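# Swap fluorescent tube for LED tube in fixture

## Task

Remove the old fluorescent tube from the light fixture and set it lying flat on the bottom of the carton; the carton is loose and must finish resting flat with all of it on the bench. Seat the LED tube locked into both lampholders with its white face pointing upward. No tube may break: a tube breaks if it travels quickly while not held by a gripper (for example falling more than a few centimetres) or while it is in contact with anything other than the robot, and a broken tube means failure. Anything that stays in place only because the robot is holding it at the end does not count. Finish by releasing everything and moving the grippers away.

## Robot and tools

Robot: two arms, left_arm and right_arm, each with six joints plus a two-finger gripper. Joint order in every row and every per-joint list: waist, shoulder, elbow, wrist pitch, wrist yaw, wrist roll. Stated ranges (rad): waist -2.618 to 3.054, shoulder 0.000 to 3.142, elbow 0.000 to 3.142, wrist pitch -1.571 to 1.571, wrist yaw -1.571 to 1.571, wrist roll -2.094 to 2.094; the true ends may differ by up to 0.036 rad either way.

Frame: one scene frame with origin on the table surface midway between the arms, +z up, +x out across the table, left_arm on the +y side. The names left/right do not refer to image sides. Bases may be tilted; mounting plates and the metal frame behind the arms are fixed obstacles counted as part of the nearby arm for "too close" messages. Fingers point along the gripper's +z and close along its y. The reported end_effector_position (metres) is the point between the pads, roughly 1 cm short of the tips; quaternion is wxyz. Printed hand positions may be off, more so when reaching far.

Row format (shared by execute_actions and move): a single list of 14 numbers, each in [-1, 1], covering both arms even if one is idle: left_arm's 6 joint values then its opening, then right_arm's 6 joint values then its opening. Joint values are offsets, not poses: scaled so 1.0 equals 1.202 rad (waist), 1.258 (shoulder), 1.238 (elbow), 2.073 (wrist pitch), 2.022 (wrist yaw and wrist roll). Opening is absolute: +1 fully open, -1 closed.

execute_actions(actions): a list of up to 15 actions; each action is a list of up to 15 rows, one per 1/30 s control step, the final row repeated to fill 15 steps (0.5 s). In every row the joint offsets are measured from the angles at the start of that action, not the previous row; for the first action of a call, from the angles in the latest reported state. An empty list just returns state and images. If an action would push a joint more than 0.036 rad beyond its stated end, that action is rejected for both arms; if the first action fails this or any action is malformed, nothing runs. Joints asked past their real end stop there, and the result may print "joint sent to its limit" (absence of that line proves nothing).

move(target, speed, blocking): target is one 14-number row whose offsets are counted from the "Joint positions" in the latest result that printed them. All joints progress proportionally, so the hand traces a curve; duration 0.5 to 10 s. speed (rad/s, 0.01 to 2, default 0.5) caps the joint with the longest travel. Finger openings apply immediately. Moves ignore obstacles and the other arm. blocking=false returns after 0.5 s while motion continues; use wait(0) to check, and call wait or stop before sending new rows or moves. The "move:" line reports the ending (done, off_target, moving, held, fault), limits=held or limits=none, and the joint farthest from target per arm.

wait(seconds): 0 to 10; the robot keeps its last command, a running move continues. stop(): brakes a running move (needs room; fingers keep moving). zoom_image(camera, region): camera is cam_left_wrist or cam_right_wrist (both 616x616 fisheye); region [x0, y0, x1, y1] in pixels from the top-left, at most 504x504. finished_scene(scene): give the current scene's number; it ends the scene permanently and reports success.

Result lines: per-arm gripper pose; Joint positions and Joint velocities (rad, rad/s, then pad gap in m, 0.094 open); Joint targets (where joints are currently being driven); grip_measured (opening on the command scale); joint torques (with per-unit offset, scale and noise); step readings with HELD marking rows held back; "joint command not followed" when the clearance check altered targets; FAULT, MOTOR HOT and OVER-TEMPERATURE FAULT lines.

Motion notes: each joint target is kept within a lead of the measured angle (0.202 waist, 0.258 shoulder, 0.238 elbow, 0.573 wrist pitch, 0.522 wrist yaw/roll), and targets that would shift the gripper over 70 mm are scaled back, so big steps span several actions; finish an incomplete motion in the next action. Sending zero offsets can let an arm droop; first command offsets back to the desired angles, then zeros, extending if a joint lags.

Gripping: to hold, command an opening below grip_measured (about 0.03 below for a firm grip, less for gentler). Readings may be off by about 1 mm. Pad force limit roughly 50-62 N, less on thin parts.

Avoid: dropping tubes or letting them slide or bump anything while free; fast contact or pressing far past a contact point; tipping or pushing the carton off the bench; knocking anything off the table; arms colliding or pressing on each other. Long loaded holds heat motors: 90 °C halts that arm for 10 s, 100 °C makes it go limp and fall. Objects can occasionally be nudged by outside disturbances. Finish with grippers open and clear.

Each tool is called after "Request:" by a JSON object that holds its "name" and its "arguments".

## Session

Request:
{"name": "execute_actions", "arguments": {"actions": []}}

Scene clock: 0.00 s.
left_arm: end_effector_position=(+0.4439, +0.3938, +0.1870) grip_measured=+1.000 end_effector_quat_wxyz=(-0.034, +0.791, -0.606, +0.074) | right_arm: end_effector_position=(-0.0575, -0.5722, +0.2610) grip_measured=+1.000 end_effector_quat_wxyz=(+0.680, +0.733, +0.018, -0.023)
Joint names: [waist, shoulder, elbow, wrist pitch, wrist yaw, wrist roll]
Joint positions: left_arm=[ 0.16   2.075  2.168 -1.508  0.051 -1.748  0.094] | right_arm=[-1.589  0.466  0.394 -0.003 -0.132  1.502  0.094]
Joint velocities: left_arm=[-0.002 -0.017 -0.002  0.022  0.037 -0.081  0.   ] | right_arm=[ 0.012 -0.022  0.002 -0.007  0.037  0.037  0.   ]
Joint torques (N m, as the arm reports them, + toward a larger angle): no reading
Motor temperatures (°C, as the motors report them): left_arm=[29 51 38 26 27 25] | right_arm=[29 34 32 32 25 28]
Joint targets: left_arm=[0.160 2.062 2.177 -1.511 0.047 -1.747] | right_arm=[-1.589 0.461 0.409 0.008 -0.131 1.496]

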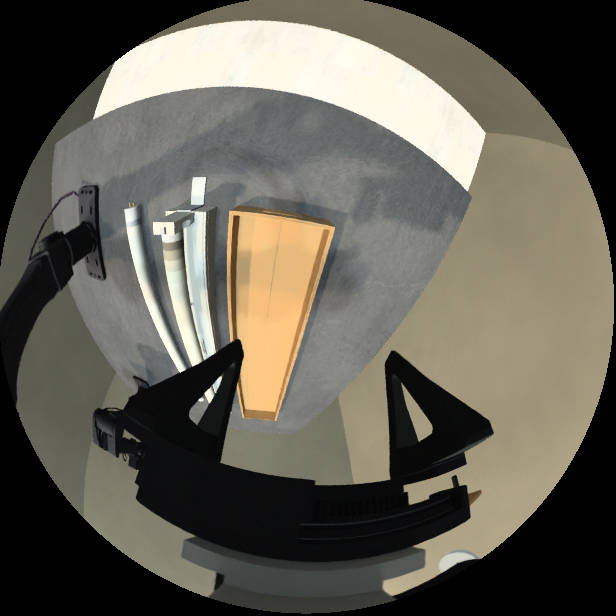

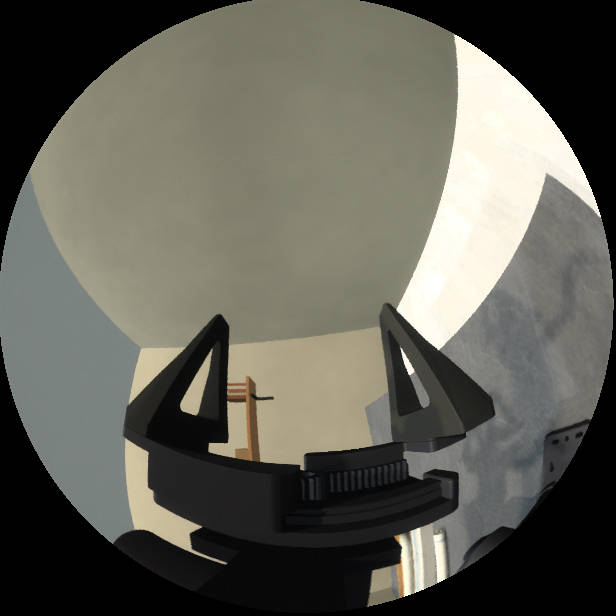

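Request:
{"name": "move", "arguments": {"target": [-0.107,-0.365,-0.573,0.059,-0.028,0.047,0.3,1.0,0.44,0.47,-0.24,0.07,0.12,0.3], "speed": 1.0}}

Scene clock: 46.97 s.
left_arm: end_effector_position=(+0.3140, +0.3541, +0.1511) grip_measured=+0.303 end_effector_quat_wxyz=(-0.000, +0.729, -0.685, +0.007) | right_arm: end_effector_position=(+0.2516, -0.4591, +0.2528) grip_measured=+0.303 end_effector_quat_wxyz=(+0.397, +0.791, +0.373, +0.278)
Joint names: [waist, shoulder, elbow, wrist pitch, wrist yaw, wrist roll]
Joint positions: left_arm=[ 0.039  1.645  1.474 -1.39   0.009 -1.663  0.061] | right_arm=[-0.396  1.007  0.938 -0.492 -0.     1.741  0.061]
Joint velocities: left_arm=[-0.007 -0.007 -0.017  0.007 -0.066 -0.037  0.002] | right_arm=[ 0.012  0.012 -0.007  0.037 -0.037 -0.081 -0.   ]
Joint torques (N m, as the arm reports them, + toward a larger angle): left_arm=[-0.71 -8.49  3.85  0.28 -0.19  0.1 ] | right_arm=[ 0.88 -1.48  9.45  1.62  0.14  0.04]
Motor temperatures (°C, as the motors report them): left_arm=[29 59 41 27 27 25] | right_arm=[29 34 36 37 25 28]
Joint targets: left_arm=[0.032 1.616 1.458 -1.386 -0.006 -1.653] | right_arm=[-0.387 1.020 0.976 -0.500 0.010 1.745]
move: off_target (left_arm, right_arm); limits=none; left_arm: farthest joint: the shoulder, 0.029 radians from its target (0.459 radians at the start); right_arm: farthest joint: the elbow, 0.037 radians from its target (0.582 radians at the start)

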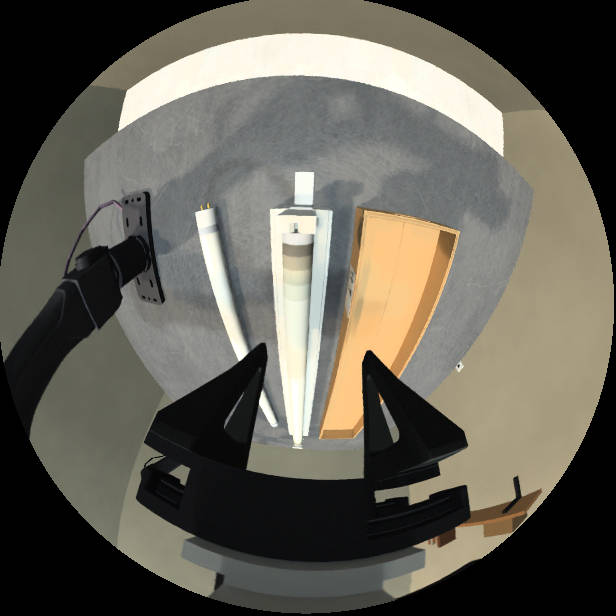

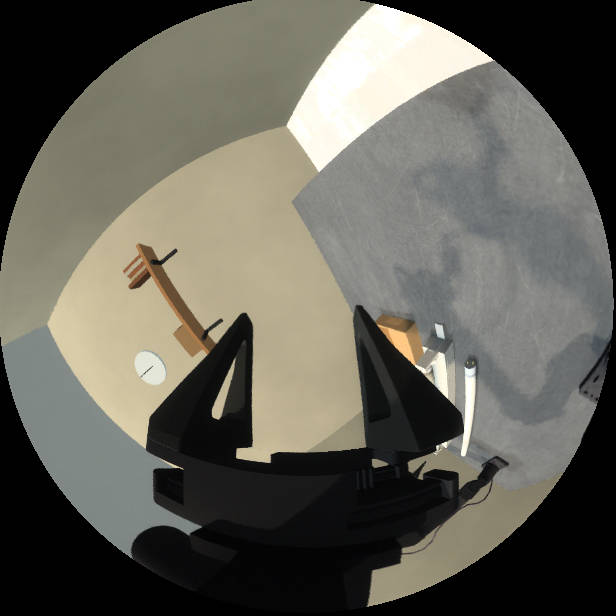

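Request:
{"name": "zoom_image", "arguments": {"camera": "cam_left_wrist", "region": [170, 170, 340, 340]}}

Region (170, 170, 340, 340) of cam_left_wrist's 616x616 image, scaled by 2.965, with more detail than that image has.

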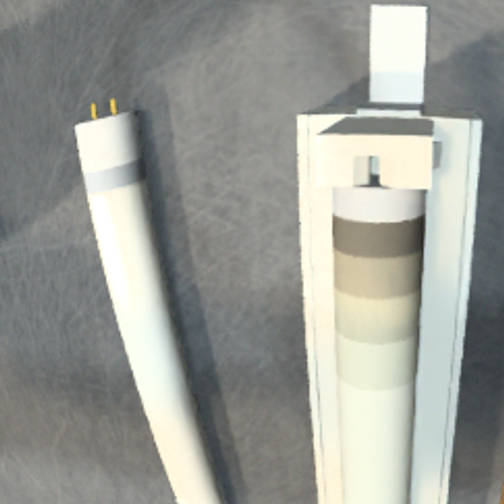

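Request:
{"name": "zoom_image", "arguments": {"camera": "cam_right_wrist", "region": [410, 310, 500, 400]}}

Region (410, 310, 500, 400) of cam_right_wrist's 616x616 image, scaled by 5.600, with more detail than that image has.

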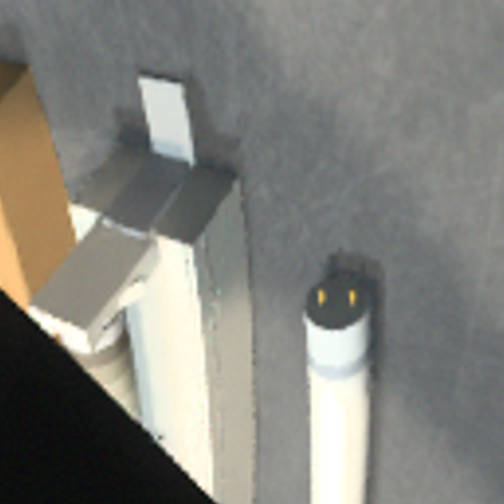

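Request:
{"name": "move", "arguments": {"target": [0.0544,0.306,0.0836,-0.0806,0.009,0.032,0.0,0.854,0.732,0.645,-0.344,0.0415,0.128,0.1], "speed": 0.7}}

Scene clock: 136.23 s.
left_arm: end_effector_position=(+0.2916, +0.3680, +0.0720) grip_measured=+0.003 end_effector_quat_wxyz=(+0.167, +0.711, -0.665, -0.154) | right_arm: end_effector_position=(+0.3143, -0.1050, +0.1218) grip_measured=+0.103 end_effector_quat_wxyz=(+0.057, +0.674, +0.734, +0.061)
Joint names: [waist, shoulder, elbow, wrist pitch, wrist yaw, wrist roll]
Joint positions: left_arm=[ 0.097  2.027  1.542 -1.544  0.021 -1.605  0.047] | right_arm=[ 0.635  1.932  1.697 -1.185  0.071  1.992  0.052]
Joint velocities: left_arm=[-0.007  0.007 -0.007 -0.022  0.007  0.022 -0.   ] | right_arm=[-0.012 -0.012 -0.007 -0.022 -0.051 -0.007 -0.001]
Joint torques (N m, as the arm reports them, + toward a larger angle): left_arm=[ 0.84 -8.26  7.01 -0.93  0.05  0.07] | right_arm=[ -0.37 -11.44   8.93   0.29   0.23   0.09]
Motor temperatures (°C, as the motors report them): left_arm=[29 55 40 26 27 25] | right_arm=[29 33 39 36 25 28]
Joint targets: left_arm=[0.104 2.030 1.578 -1.557 0.027 -1.598] | right_arm=[0.630 1.928 1.737 -1.205 0.084 2.000]
move: off_target (left_arm, right_arm); limits=none; left_arm: farthest joint: the elbow, 0.035 radians from its target (0.103 radians at the start); right_arm: farthest joint: the elbow, 0.039 radians from its target (0.798 radians at the start)

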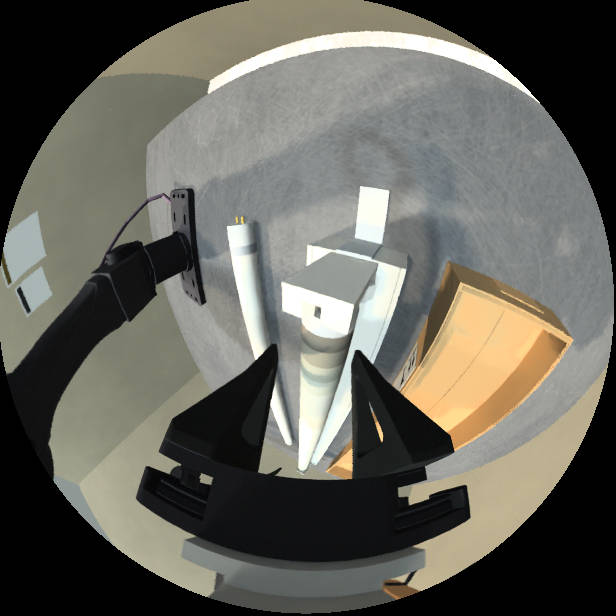

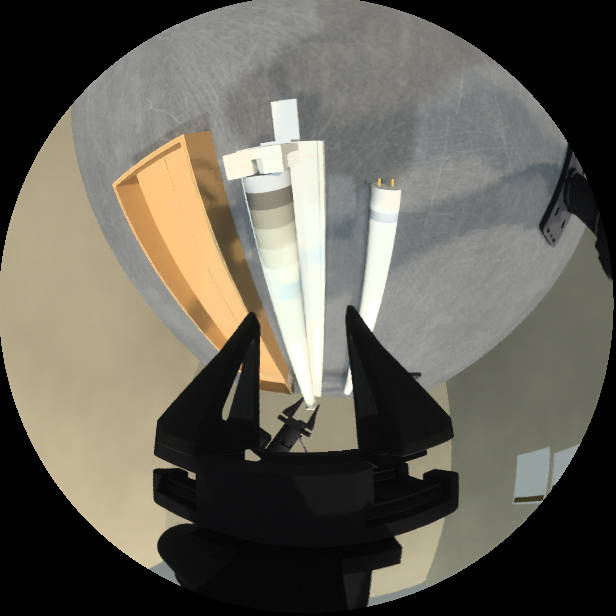

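Request:
{"name": "execute_actions", "arguments": {"actions": [[[0.003,-0.01,0.015,0.006,0,0,-0.3,0,-0.01,0.02,-0.005,0.005,0,0.1],[0.003,-0.01,0.015,0.006,0,0,-0.3,0,-0.01,0.02,-0.005,0.005,0,0.1],[0.003,-0.01,0.015,0.006,0,0,-0.3,0,-0.01,0.02,-0.005,0.005,0,0.1],[0.003,-0.01,0.015,0.006,0,0,-0.3,0,-0.01,0.02,-0.005,0.005,0,0.1],[0.003,-0.01,0.015,0.006,0,0,-0.36,0,-0.01,0.02,-0.005,0.005,0,0.1],[0.003,-0.01,0.015,0.006,0,0,-0.39,0,-0.01,0.02,-0.005,0.005,0,0.1],[0.003,-0.01,0.015,0.006,0,0,-0.41,0,-0.01,0.02,-0.005,0.005,0,0.1],[0.003,-0.01,0.015,0.006,0,0,-0.43,0,-0.01,0.02,-0.005,0.005,0,0.1],[0.003,-0.01,0.015,0.006,0,0,-0.45,0,-0.01,0.02,-0.005,0.005,0,0.1],[0.003,-0.01,0.015,0.006,0,0,-0.47,0,-0.01,0.02,-0.005,0.005,0,0.1],[0.003,-0.01,0.015,0.006,0,0,-0.49,0,-0.01,0.02,-0.005,0.005,0,0.1],[0.003,-0.01,0.015,0.006,0,0,-0.53,0,-0.01,0.02,-0.005,0.005,0,0.1]]]}}

Scene clock: 173.57 s.
left_arm: end_effector_position=(+0.2953, +0.3681, +0.0702) grip_measured=-0.483 end_effector_quat_wxyz=(+0.161, +0.713, -0.667, -0.148) | right_arm: end_effector_position=(+0.3142, -0.1050, +0.1218) grip_measured=+0.103 end_effector_quat_wxyz=(+0.057, +0.674, +0.734, +0.061)
Joint names: [waist, shoulder, elbow, wrist pitch, wrist yaw, wrist roll]
Joint positions: left_arm=[ 0.097  2.027  1.542 -1.528  0.021 -1.605  0.024] | right_arm=[ 0.635  1.932  1.697 -1.185  0.071  1.992  0.052]
Joint velocities: left_arm=[ 0.007  0.012 -0.002  0.051  0.051 -0.066  0.001] | right_arm=[ 0.002  0.007  0.007 -0.007 -0.037 -0.066 -0.   ]
Joint torques (N m, as the arm reports them, + toward a larger angle): left_arm=[ 0.4  -9.59  5.72 -0.77 -0.01 -0.01] | right_arm=[  0.08 -12.14   7.62   0.41   0.16   0.03]
Motor temperatures (°C, as the motors report them): left_arm=[29 55 43 27 27 25] | right_arm=[29 37 38 33 25 28]
Joint targets: left_arm=[0.100 2.014 1.561 -1.531 0.021 -1.605] | right_arm=[0.635 1.919 1.722 -1.195 0.080 1.992]
Step readings (joint positions):
0: left_arm=[0.097 2.027 1.542 -1.544 0.021 -1.605] | right_arm=[0.635 1.932 1.697 -1.185 0.071 1.992]
1: left_arm=[0.097 2.027 1.542 -1.544 0.021 -1.605] | right_arm=[0.635 1.932 1.697 -1.185 0.071 1.992]
2: left_arm=[0.097 2.027 1.542 -1.542 0.021 -1.605] | right_arm=[0.635 1.932 1.697 -1.185 0.071 1.992]
4: left_arm=[0.097 2.027 1.542 -1.539 0.021 -1.605] | right_arm=[0.635 1.932 1.697 -1.185 0.071 1.992]
8: left_arm=[0.097 2.027 1.542 -1.530 0.021 -1.605] | right_arm=[0.635 1.932 1.697 -1.185 0.071 1.992]
15: Joint positions above

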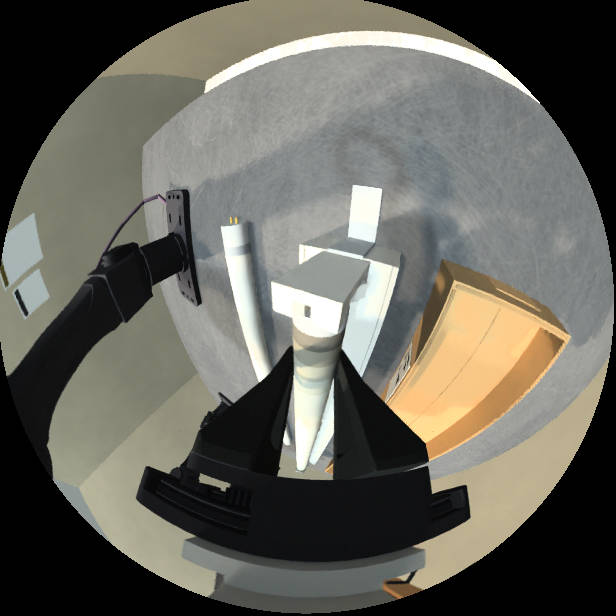

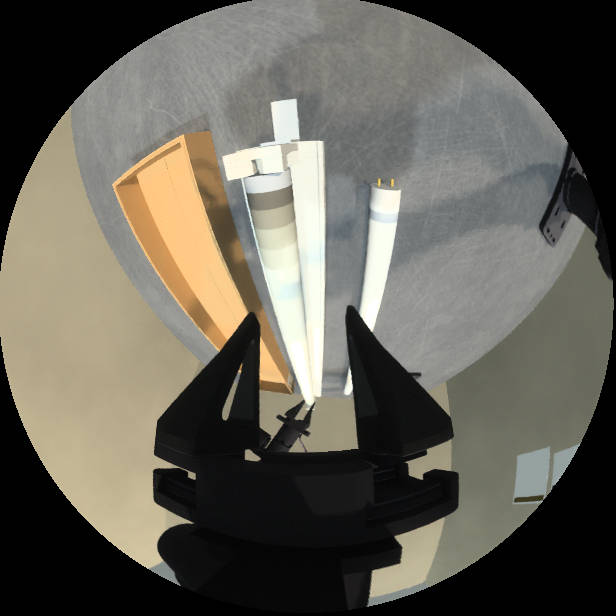

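Request:
{"name": "move", "arguments": {"target": [-0.022,-0.479,-0.492,0.311,-0.021,-0.016,-0.53,-0.044,0.107,-0.025,0.0415,-0.021,-0.015,0.1], "speed": 0.35}}

Scene clock: 184.07 s.
left_arm: end_effector_position=(+0.2947, +0.3681, +0.0697) grip_measured=-0.483 end_effector_quat_wxyz=(-0.060, +0.728, -0.681, +0.059) | right_arm: end_effector_position=(+0.3279, -0.1088, +0.0676) grip_measured=+0.103 end_effector_quat_wxyz=(+0.027, +0.682, +0.730, +0.032)
Joint names: [waist, shoulder, elbow, wrist pitch, wrist yaw, wrist roll]
Joint positions: left_arm=[ 0.079  1.453  0.948 -0.896 -0.006 -1.628  0.024] | right_arm=[ 0.593  2.061  1.677 -1.108  0.028  1.971  0.052]
Joint velocities: left_arm=[-0.017  0.012 -0.002 -0.022 -0.007 -0.022 -0.001] | right_arm=[ 0.007 -0.027  0.002 -0.037  0.007 -0.022 -0.   ]
Joint torques (N m, as the arm reports them, + toward a larger angle): left_arm=[-0.77 -7.    4.12  0.72 -0.2  -0.11] | right_arm=[ -1.02 -11.63   5.21   0.45   0.02  -0.09]
Motor temperatures (°C, as the motors report them): left_arm=[29 56 42 27 27 25] | right_arm=[29 38 38 33 25 28]
Joint targets: left_arm=[0.070 1.424 0.933 -0.883 -0.021 -1.637] | right_arm=[0.583 2.066 1.666 -1.099 0.028 1.962]
move: off_target (left_arm); limits=none; left_arm: farthest joint: the shoulder, 0.029 radians from its target (0.602 radians at the start); right_arm: farthest joint: the waist, 0.011 radians from its target (0.053 radians at the start)

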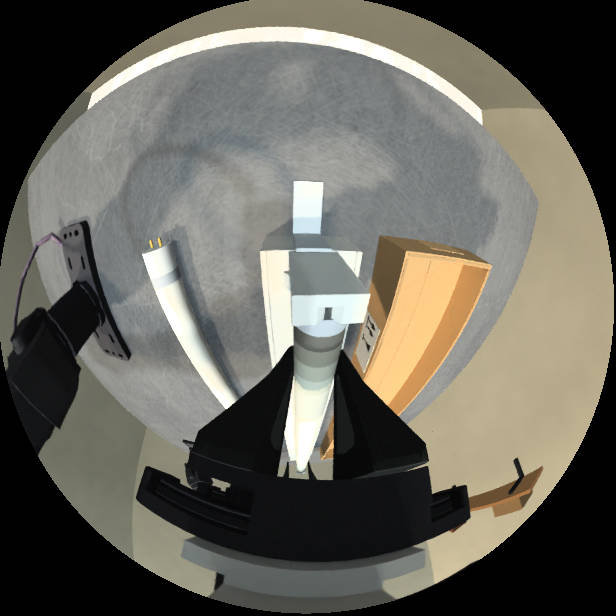

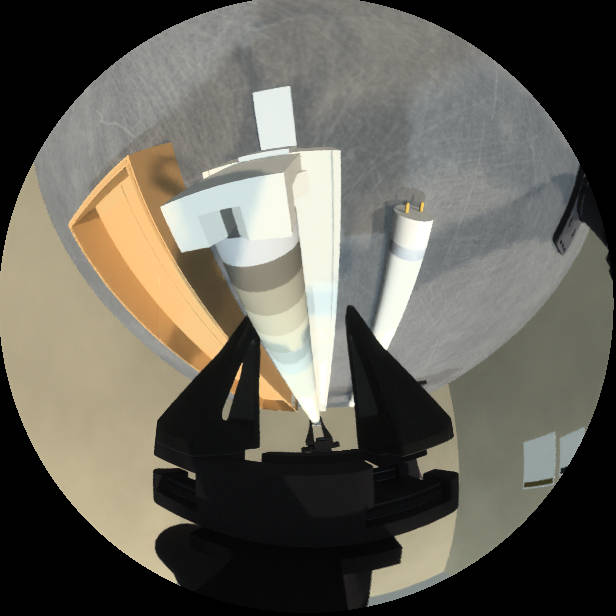

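Request:
{"name": "move", "arguments": {"target": [-0.048,-0.44,-0.508,0.351,-0.048,-0.017,-0.53,-0.004,-0.008,0.0,0.0256,0.008,-0.012,0.1], "speed": 0.38}}

Scene clock: 200.27 s.
left_arm: end_effector_position=(+0.2930, +0.3679, +0.0679) grip_measured=-0.483 end_effector_quat_wxyz=(-0.281, +0.677, -0.629, +0.260) | right_arm: end_effector_position=(+0.3379, -0.1044, +0.0687) grip_measured=+0.103 end_effector_quat_wxyz=(+0.036, +0.676, +0.734, +0.052)
Joint names: [waist, shoulder, elbow, wrist pitch, wrist yaw, wrist roll]
Joint positions: left_arm=[ 0.028  0.918  0.337 -0.208 -0.082 -1.651  0.024] | right_arm=[ 0.593  2.061  1.677 -1.064  0.032  1.957  0.052]
Joint velocities: left_arm=[ 0.002  0.007 -0.007  0.051  0.037  0.007  0.001] | right_arm=[ 0.002 -0.007  0.002  0.037  0.051 -0.081 -0.   ]
Joint torques (N m, as the arm reports them, + toward a larger angle): left_arm=[-0.64 -2.45  4.47  2.08 -0.3  -0.12] | right_arm=[ -0.55 -13.22   5.97   0.58   0.18  -0.13]
Motor temperatures (°C, as the motors report them): left_arm=[29 54 41 27 27 25] | right_arm=[29 38 36 33 25 28]
Joint targets: left_arm=[0.021 0.900 0.319 -0.168 -0.103 -1.662] | right_arm=[0.588 2.051 1.677 -1.055 0.044 1.947]
move: off_target (left_arm); limits=none; left_arm: farthest joint: the wrist pitch, 0.040 radians from its target (0.728 radians at the start); right_arm: farthest joint: the wrist yaw, 0.013 radians from its target (0.016 radians at the start)

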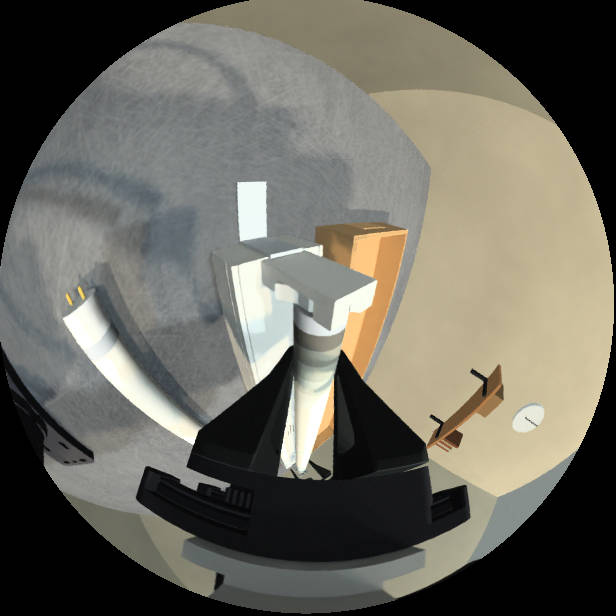

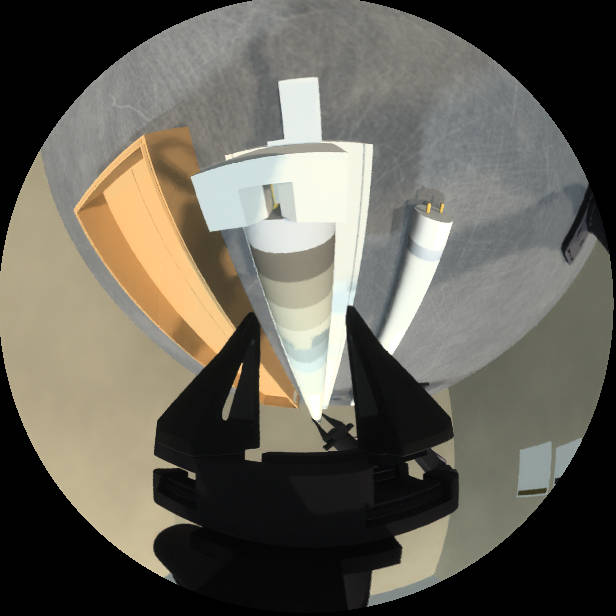

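Request:
{"name": "execute_actions", "arguments": {"actions": [[[0,-0.008,0,0.01,-0.005,0,-0.53,0,-0.008,0,0.003,0.005,0,-0.28],[0,-0.008,0,0.01,-0.005,0,-0.53,0,-0.008,0,0.003,0.005,0,-0.28],[0,-0.008,0,0.01,-0.005,0,-0.53,0,-0.008,0,0.003,0.005,0,-0.28],[0,-0.008,0,0.01,-0.005,0,-0.53,0,-0.008,0,0.003,0.005,0,-0.28],[0,-0.008,0,0.01,-0.005,0,-0.53,0,-0.008,0,0.003,0.005,0,-0.34],[0,-0.008,0,0.01,-0.005,0,-0.53,0,-0.008,0,0.003,0.005,0,-0.37],[0,-0.008,0,0.01,-0.005,0,-0.53,0,-0.008,0,0.003,0.005,0,-0.40],[0,-0.008,0,0.01,-0.005,0,-0.53,0,-0.008,0,0.003,0.005,0,-0.42],[0,-0.008,0,0.01,-0.005,0,-0.53,0,-0.008,0,0.003,0.005,0,-0.44],[0,-0.008,0,0.01,-0.005,0,-0.53,0,-0.008,0,0.003,0.005,0,-0.46],[0,-0.008,0,0.01,-0.005,0,-0.53,0,-0.008,0,0.003,0.005,0,-0.48],[0,-0.008,0,0.01,-0.005,0,-0.53,0,-0.008,0,0.003,0.005,0,-0.52]]]}}

Request:
{"name": "move", "arguments": {"target": [-0.17,0.289,0.646,-0.45,0.045,0.247,0.2,0.061,-0.2325,-0.36,0.246,0.084,0.014,-0.52], "speed": 0.55}}

Scene clock: 227.50 s.
left_arm: end_effector_position=(+0.2929, +0.3679, +0.0678) grip_measured=-0.483 end_effector_quat_wxyz=(-0.281, +0.677, -0.629, +0.259) | right_arm: end_effector_position=(+0.3361, -0.1045, +0.0685) grip_measured=-0.466 end_effector_quat_wxyz=(+0.033, +0.676, +0.734, +0.049)
Joint names: [waist, shoulder, elbow, wrist pitch, wrist yaw, wrist roll]
Joint positions: left_arm=[ 0.028  0.918  0.337 -0.208 -0.082 -1.651  0.024] | right_arm=[ 0.593  2.061  1.677 -1.07   0.028  1.957  0.025]
Joint velocities: left_arm=[-0.012 -0.012 -0.002 -0.007 -0.095  0.007 -0.001] | right_arm=[ 0.007  0.012 -0.007  0.007 -0.007 -0.007 -0.001]
Joint torques (N m, as the arm reports them, + toward a larger angle): left_arm=[ 0.06 -1.76  5.84  1.84 -0.17 -0.01] | right_arm=[ -0.02 -13.23   6.01   0.57   0.17  -0.03]
Motor temperatures (°C, as the motors report them): left_arm=[29 50 40 30 27 25] | right_arm=[29 39 36 32 25 28]
Joint targets: left_arm=[0.028 0.908 0.337 -0.188 -0.092 -1.651] | right_arm=[0.593 2.051 1.677 -1.058 0.042 1.957]
Step readings (joint positions):
0: left_arm=[0.028 0.918 0.337 -0.208 -0.082 -1.651] | right_arm=[0.593 2.061 1.677 -1.064 0.032 1.956]
1: left_arm=[0.028 0.918 0.337 -0.208 -0.082 -1.651] | right_arm=[0.593 2.061 1.677 -1.064 0.032 1.956]
2: left_arm=[0.028 0.918 0.337 -0.208 -0.082 -1.651] | right_arm=[0.593 2.061 1.677 -1.064 0.032 1.956]
4: left_arm=[0.028 0.918 0.337 -0.208 -0.082 -1.651] | right_arm=[0.593 2.061 1.677 -1.064 0.032 1.956]
8: left_arm=[0.028 0.918 0.337 -0.208 -0.082 -1.651] | right_arm=[0.593 2.061 1.677 -1.068 0.030 1.956]
15: Joint positions above

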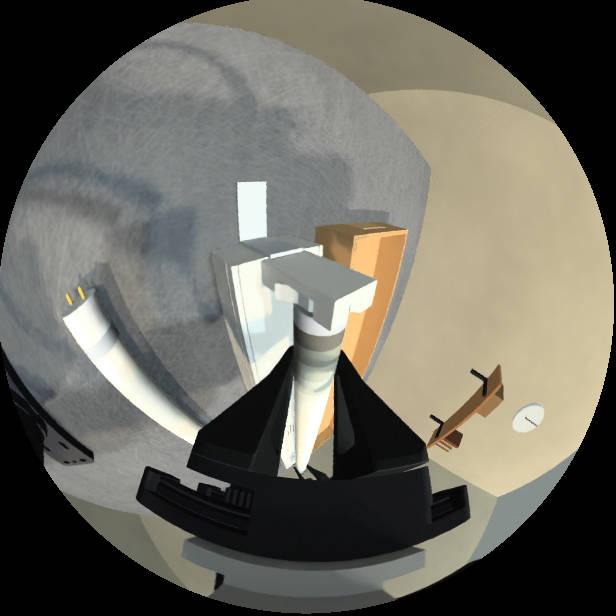

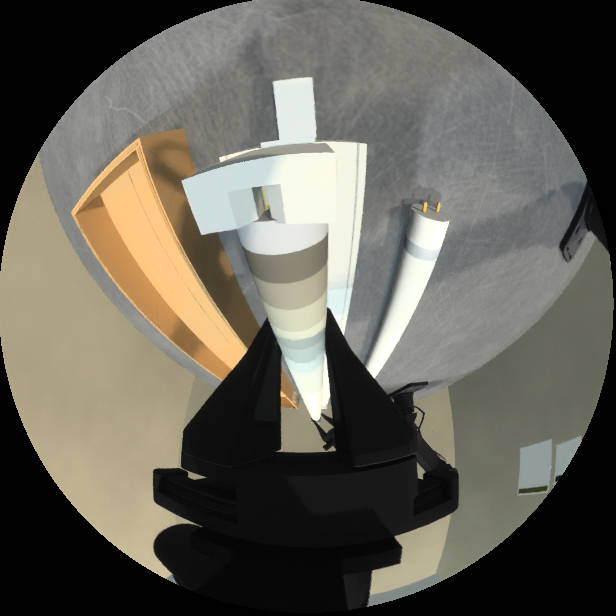

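Scene clock: 230.00 s.
left_arm: end_effector_position=(+0.2731, +0.3029, +0.1501) grip_measured=+0.197 end_effector_quat_wxyz=(+0.103, -0.442, +0.887, -0.089) | right_arm: end_effector_position=(+0.3374, -0.1048, +0.0707) grip_measured=-0.466 end_effector_quat_wxyz=(+0.149, +0.661, +0.715, +0.173)
Joint names: [waist, shoulder, elbow, wrist pitch, wrist yaw, wrist roll]
Joint positions: left_arm=[-0.168  1.268  1.103 -1.133  0.003 -1.162  0.056] | right_arm=[ 0.655  1.808  1.241 -0.578  0.181  1.984  0.025]
Joint velocities: left_arm=[-0.022  0.007  0.002  0.022 -0.066 -0.022  0.001] | right_arm=[ 0.007  0.012 -0.002 -0.007  0.007 -0.095 -0.001]
Joint torques (N m, as the arm reports them, + toward a larger angle): left_arm=[-0.73 -2.08  8.    0.66  0.04  0.11] | right_arm=[  1.11 -13.5    5.56   1.17   0.28   0.01]
Motor temperatures (°C, as the motors report them): left_arm=[29 50 41 30 27 25] | right_arm=[29 40 36 32 25 28]
Joint targets: left_arm=[-0.176 1.282 1.136 -1.141 0.009 -1.151] | right_arm=[0.666 1.769 1.231 -0.561 0.198 1.985]
move: off_target (left_arm, right_arm); limits=none; left_arm: farthest joint: the elbow, 0.034 radians from its target (0.800 radians at the start); right_arm: farthest joint: the shoulder, 0.039 radians from its target (0.293 radians at the start)

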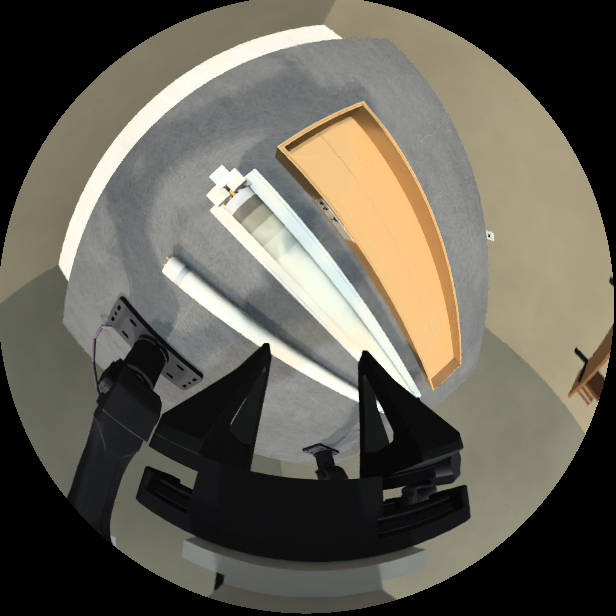

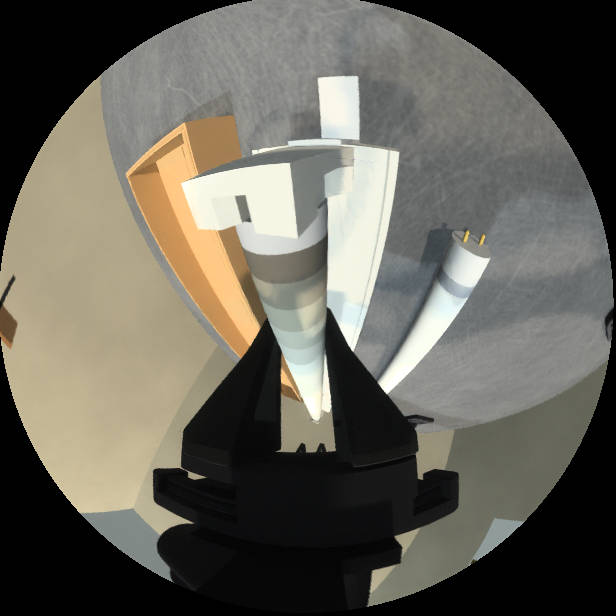

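Request:
{"name": "zoom_image", "arguments": {"camera": "cam_left_wrist", "region": [195, 155, 275, 235]}}

Region (195, 155, 275, 235) of cam_left_wrist's 616x616 image, scaled by 6.300, with more detail than that image has.

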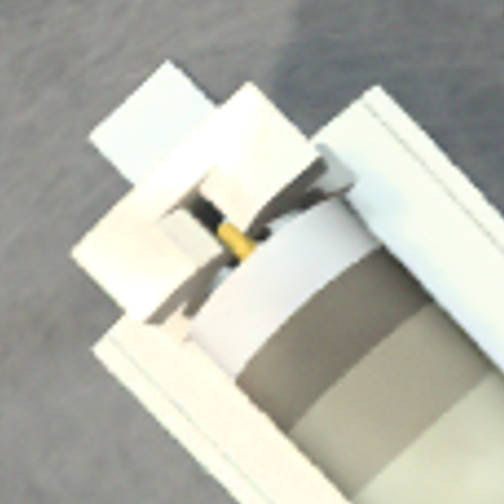

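Request:
{"name": "move", "arguments": {"target": [-0.353,0.5445,0.502,-0.089,0,0.992,0.1,0.004,-0.012,0,0.006,0.006,0,-0.52], "speed": 1.4}}

Scene clock: 241.50 s.
left_arm: end_effector_position=(+0.3140, +0.1379, +0.1099) grip_measured=+0.103 end_effector_quat_wxyz=(+0.000, +0.678, +0.735, -0.002) | right_arm: end_effector_position=(+0.3373, -0.1047, +0.0707) grip_measured=-0.466 end_effector_quat_wxyz=(+0.149, +0.661, +0.715, +0.173)
Joint names: [waist, shoulder, elbow, wrist pitch, wrist yaw, wrist roll]
Joint positions: left_arm=[-0.587  1.951  1.689 -1.309  0.003  0.834  0.052] | right_arm=[ 0.655  1.808  1.241 -0.578  0.18   1.984  0.025]
Joint velocities: left_arm=[-0.007 -0.007 -0.007  0.022  0.022  0.037  0.   ] | right_arm=[-0.002  0.002 -0.002 -0.037  0.037 -0.007  0.   ]
Joint torques (N m, as the arm reports them, + toward a larger angle): left_arm=[-0.41 -8.57  7.73  0.1  -0.02  0.1 ] | right_arm=[  0.34 -11.26   6.28   1.1    0.23   0.01]
Motor temperatures (°C, as the motors report them): left_arm=[29 50 43 29 27 25] | right_arm=[29 40 35 33 25 28]
Joint targets: left_arm=[-0.592 1.953 1.724 -1.317 0.003 0.844] | right_arm=[0.660 1.793 1.241 -0.566 0.193 1.984]
move: off_target (left_arm); limits=none; left_arm: farthest joint: the elbow, 0.036 radians from its target (0.622 radians at the start); right_arm: farthest joint: the shoulder, 0.015 radians from its target (0.015 radians at the start)

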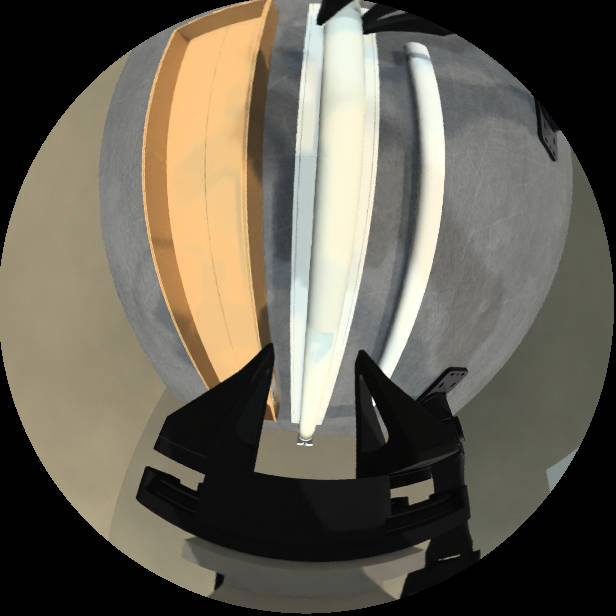

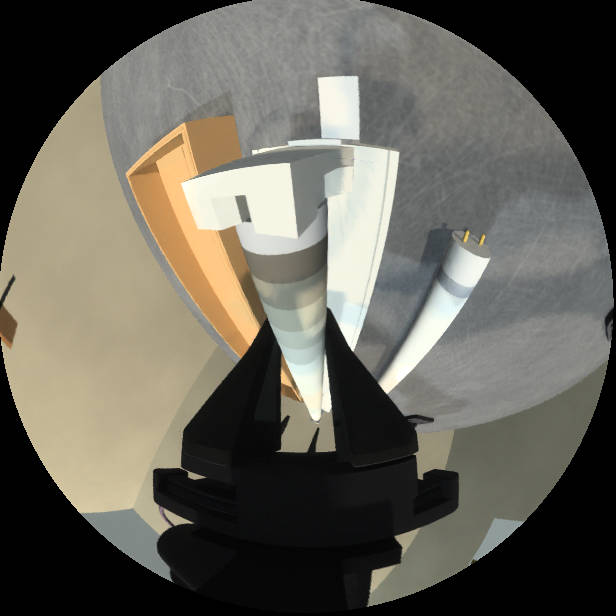

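Request:
{"name": "move", "arguments": {"target": [-0.004,-0.012,-0.139,0.0815,0,0.003,-0.1,0.004,-0.012,0,0.006,0.006,0,-0.52], "speed": 0.25}}

Scene clock: 267.83 s.
left_arm: end_effector_position=(+0.3112, +0.1400, +0.0702) grip_measured=-0.097 end_effector_quat_wxyz=(+0.001, +0.678, +0.735, -0.002) | right_arm: end_effector_position=(+0.3373, -0.1047, +0.0707) grip_measured=-0.466 end_effector_quat_wxyz=(+0.149, +0.661, +0.715, +0.173)
Joint names: [waist, shoulder, elbow, wrist pitch, wrist yaw, wrist roll]
Joint positions: left_arm=[-0.587  1.951  1.531 -1.148  0.003  0.834  0.042] | right_arm=[ 0.655  1.808  1.241 -0.578  0.18   1.984  0.025]
Joint velocities: left_arm=[-0.012 -0.007  0.007 -0.037  0.007 -0.022  0.001] | right_arm=[ 0.012  0.012  0.007 -0.007 -0.081  0.066 -0.001]
Joint torques (N m, as the arm reports them, + toward a larger angle): left_arm=[-0.41 -9.95  4.    0.3  -0.02  0.05] | right_arm=[  0.38 -11.29   6.22   1.18   0.27  -0.02]
Motor temperatures (°C, as the motors report them): left_arm=[29 53 44 28 27 25] | right_arm=[29 39 36 33 25 28]
Joint targets: left_arm=[-0.592 1.936 1.517 -1.140 0.003 0.840] | right_arm=[0.660 1.793 1.241 -0.566 0.193 1.984]
move: done; limits=none; left_arm: farthest joint: the shoulder, 0.015 radians from its target (0.015 radians at the start); right_arm: farthest joint: the shoulder, 0.015 radians from its target (0.015 radians at the start)

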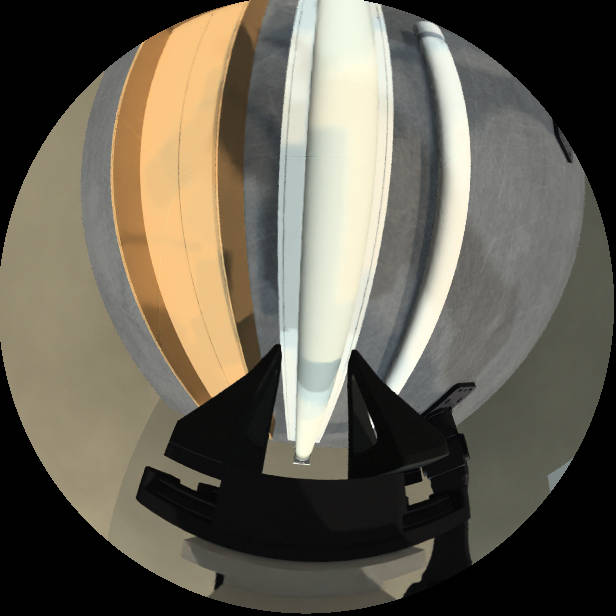

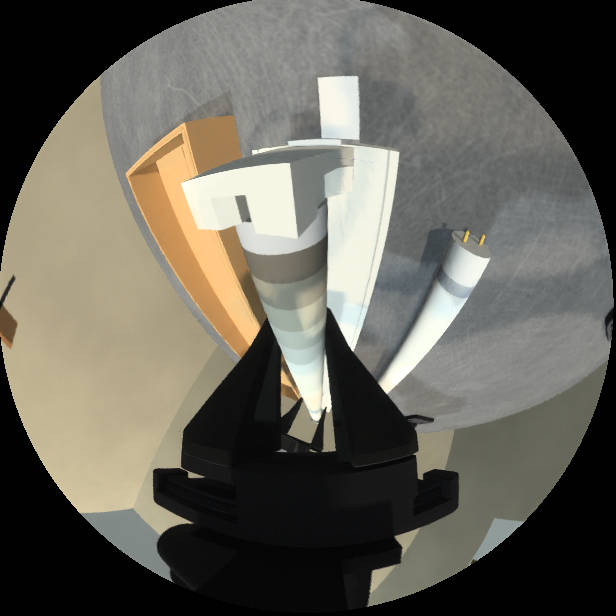

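Request:
{"name": "execute_actions", "arguments": {"actions": [[[-0.004,-0.012,0,-0.008,0,0.01,-0.3,0.004,-0.012,0,0.006,0.006,0,-0.52],[-0.004,-0.012,0,-0.008,0,0.01,-0.3,0.004,-0.012,0,0.006,0.006,0,-0.52],[-0.004,-0.012,0,-0.008,0,0.01,-0.3,0.004,-0.012,0,0.006,0.006,0,-0.52],[-0.004,-0.012,0,-0.008,0,0.01,-0.34,0.004,-0.012,0,0.006,0.006,0,-0.52],[-0.004,-0.012,0,-0.008,0,0.01,-0.37,0.004,-0.012,0,0.006,0.006,0,-0.52],[-0.004,-0.012,0,-0.008,0,0.01,-0.39,0.004,-0.012,0,0.006,0.006,0,-0.52],[-0.004,-0.012,0,-0.008,0,0.01,-0.41,0.004,-0.012,0,0.006,0.006,0,-0.52],[-0.004,-0.012,0,-0.008,0,0.01,-0.43,0.004,-0.012,0,0.006,0.006,0,-0.52],[-0.004,-0.012,0,-0.008,0,0.01,-0.45,0.004,-0.012,0,0.006,0.006,0,-0.52],[-0.004,-0.012,0,-0.008,0,0.01,-0.47,0.004,-0.012,0,0.006,0.006,0,-0.52],[-0.004,-0.012,0,-0.008,0,0.01,-0.49,0.004,-0.012,0,0.006,0.006,0,-0.52],[-0.004,-0.012,0,-0.008,0,0.01,-0.535,0.004,-0.012,0,0.006,0.006,0,-0.52]]]}}

Scene clock: 273.97 s.
left_arm: end_effector_position=(+0.3096, +0.1413, +0.0702) grip_measured=-0.484 end_effector_quat_wxyz=(-0.003, +0.682, +0.732, -0.002) | right_arm: end_effector_position=(+0.3375, -0.1046, +0.0708) grip_measured=-0.466 end_effector_quat_wxyz=(+0.149, +0.661, +0.715, +0.174)
Joint names: [waist, shoulder, elbow, wrist pitch, wrist yaw, wrist roll]
Joint positions: left_arm=[-0.587  1.951  1.531 -1.156  0.003  0.844  0.024] | right_arm=[ 0.655  1.808  1.241 -0.577  0.18   1.985  0.025]
Joint velocities: left_arm=[ 0.007 -0.012  0.002  0.125 -0.007 -0.037  0.   ] | right_arm=[-0.027  0.002 -0.012 -0.022  0.007  0.007  0.   ]
Joint torques (N m, as the arm reports them, + toward a larger angle): left_arm=[-0.39 -9.94  5.01  0.09 -0.03  0.11] | right_arm=[  0.36 -11.54   6.23   1.1    0.25  -0.01]
Motor temperatures (°C, as the motors report them): left_arm=[29 54 43 27 27 25] | right_arm=[29 39 36 33 25 28]
Joint targets: left_arm=[-0.592 1.936 1.531 -1.165 0.003 0.854] | right_arm=[0.660 1.793 1.241 -0.565 0.193 1.985]
Step readings (joint positions):
0: left_arm=[-0.587 1.951 1.531 -1.148 0.003 0.834] | right_arm=[0.655 1.808 1.241 -0.578 0.180 1.984]
1: left_arm=[-0.587 1.951 1.531 -1.148 0.003 0.836] | right_arm=[0.655 1.808 1.241 -0.578 0.180 1.984]
2: left_arm=[-0.587 1.951 1.531 -1.150 0.003 0.838] | right_arm=[0.655 1.808 1.241 -0.578 0.180 1.984]
4: left_arm=[-0.587 1.951 1.531 -1.153 0.003 0.840] | right_arm=[0.655 1.808 1.241 -0.578 0.180 1.984]
8: left_arm=[-0.587 1.951 1.531 -1.155 0.003 0.843] | right_arm=[0.655 1.808 1.241 -0.578 0.180 1.984]
15: Joint positions above

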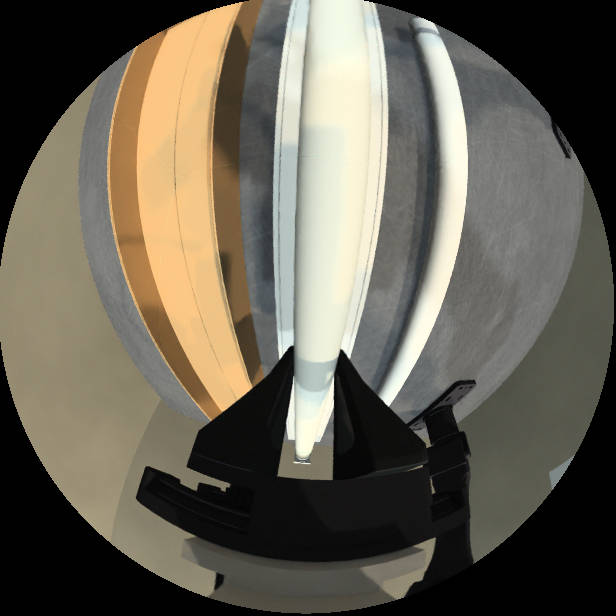

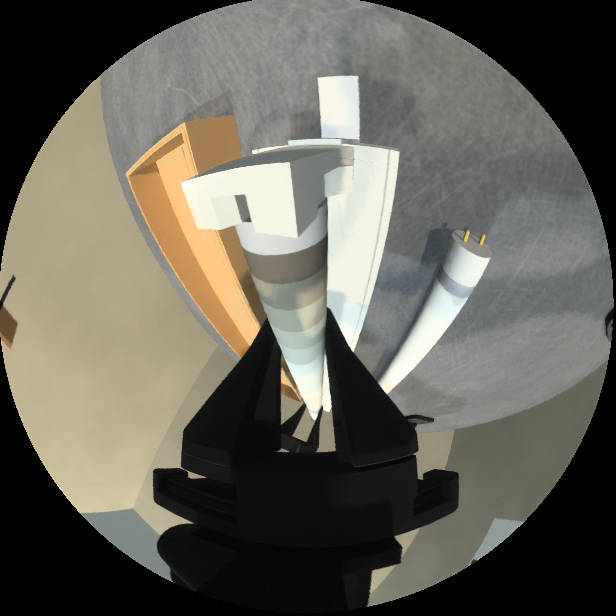

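Request:
{"name": "execute_actions", "arguments": {"actions": []}}

Scene clock: 288.00 s.
left_arm: end_effector_position=(+0.3096, +0.1413, +0.0702) grip_measured=-0.484 end_effector_quat_wxyz=(-0.003, +0.682, +0.732, -0.002) | right_arm: end_effector_position=(+0.3375, -0.1046, +0.0708) grip_measured=-0.466 end_effector_quat_wxyz=(+0.149, +0.661, +0.715, +0.174)
Joint names: [waist, shoulder, elbow, wrist pitch, wrist yaw, wrist roll]
Joint positions: left_arm=[-0.587  1.951  1.531 -1.156  0.003  0.844  0.024] | right_arm=[ 0.655  1.808  1.241 -0.577  0.18   1.985  0.025]
Joint velocities: left_arm=[-0.002 -0.002  0.007 -0.051 -0.007 -0.022 -0.001] | right_arm=[-0.017 -0.002 -0.012 -0.022  0.007  0.095 -0.   ]
Joint torques (N m, as the arm reports them, + toward a larger angle): left_arm=[-0.4  -9.96  5.02  0.08 -0.03  0.11] | right_arm=[  0.51 -11.34   6.19   1.12   0.22  -0.01]
Motor temperatures (°C, as the motors report them): left_arm=[29 55 42 27 27 25] | right_arm=[29 39 35 33 25 28]
Joint targets: left_arm=[-0.592 1.936 1.531 -1.165 0.003 0.854] | right_arm=[0.660 1.793 1.241 -0.565 0.193 1.985]

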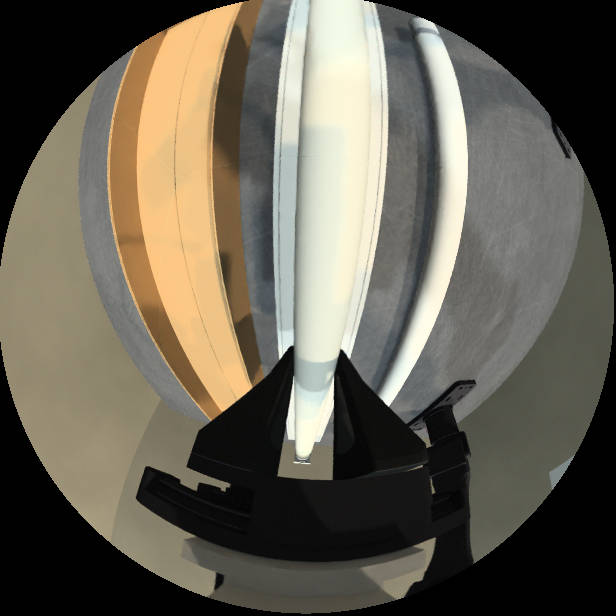

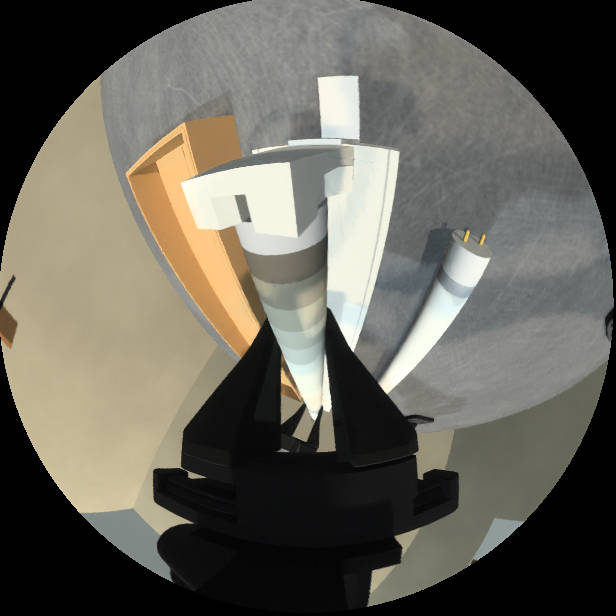

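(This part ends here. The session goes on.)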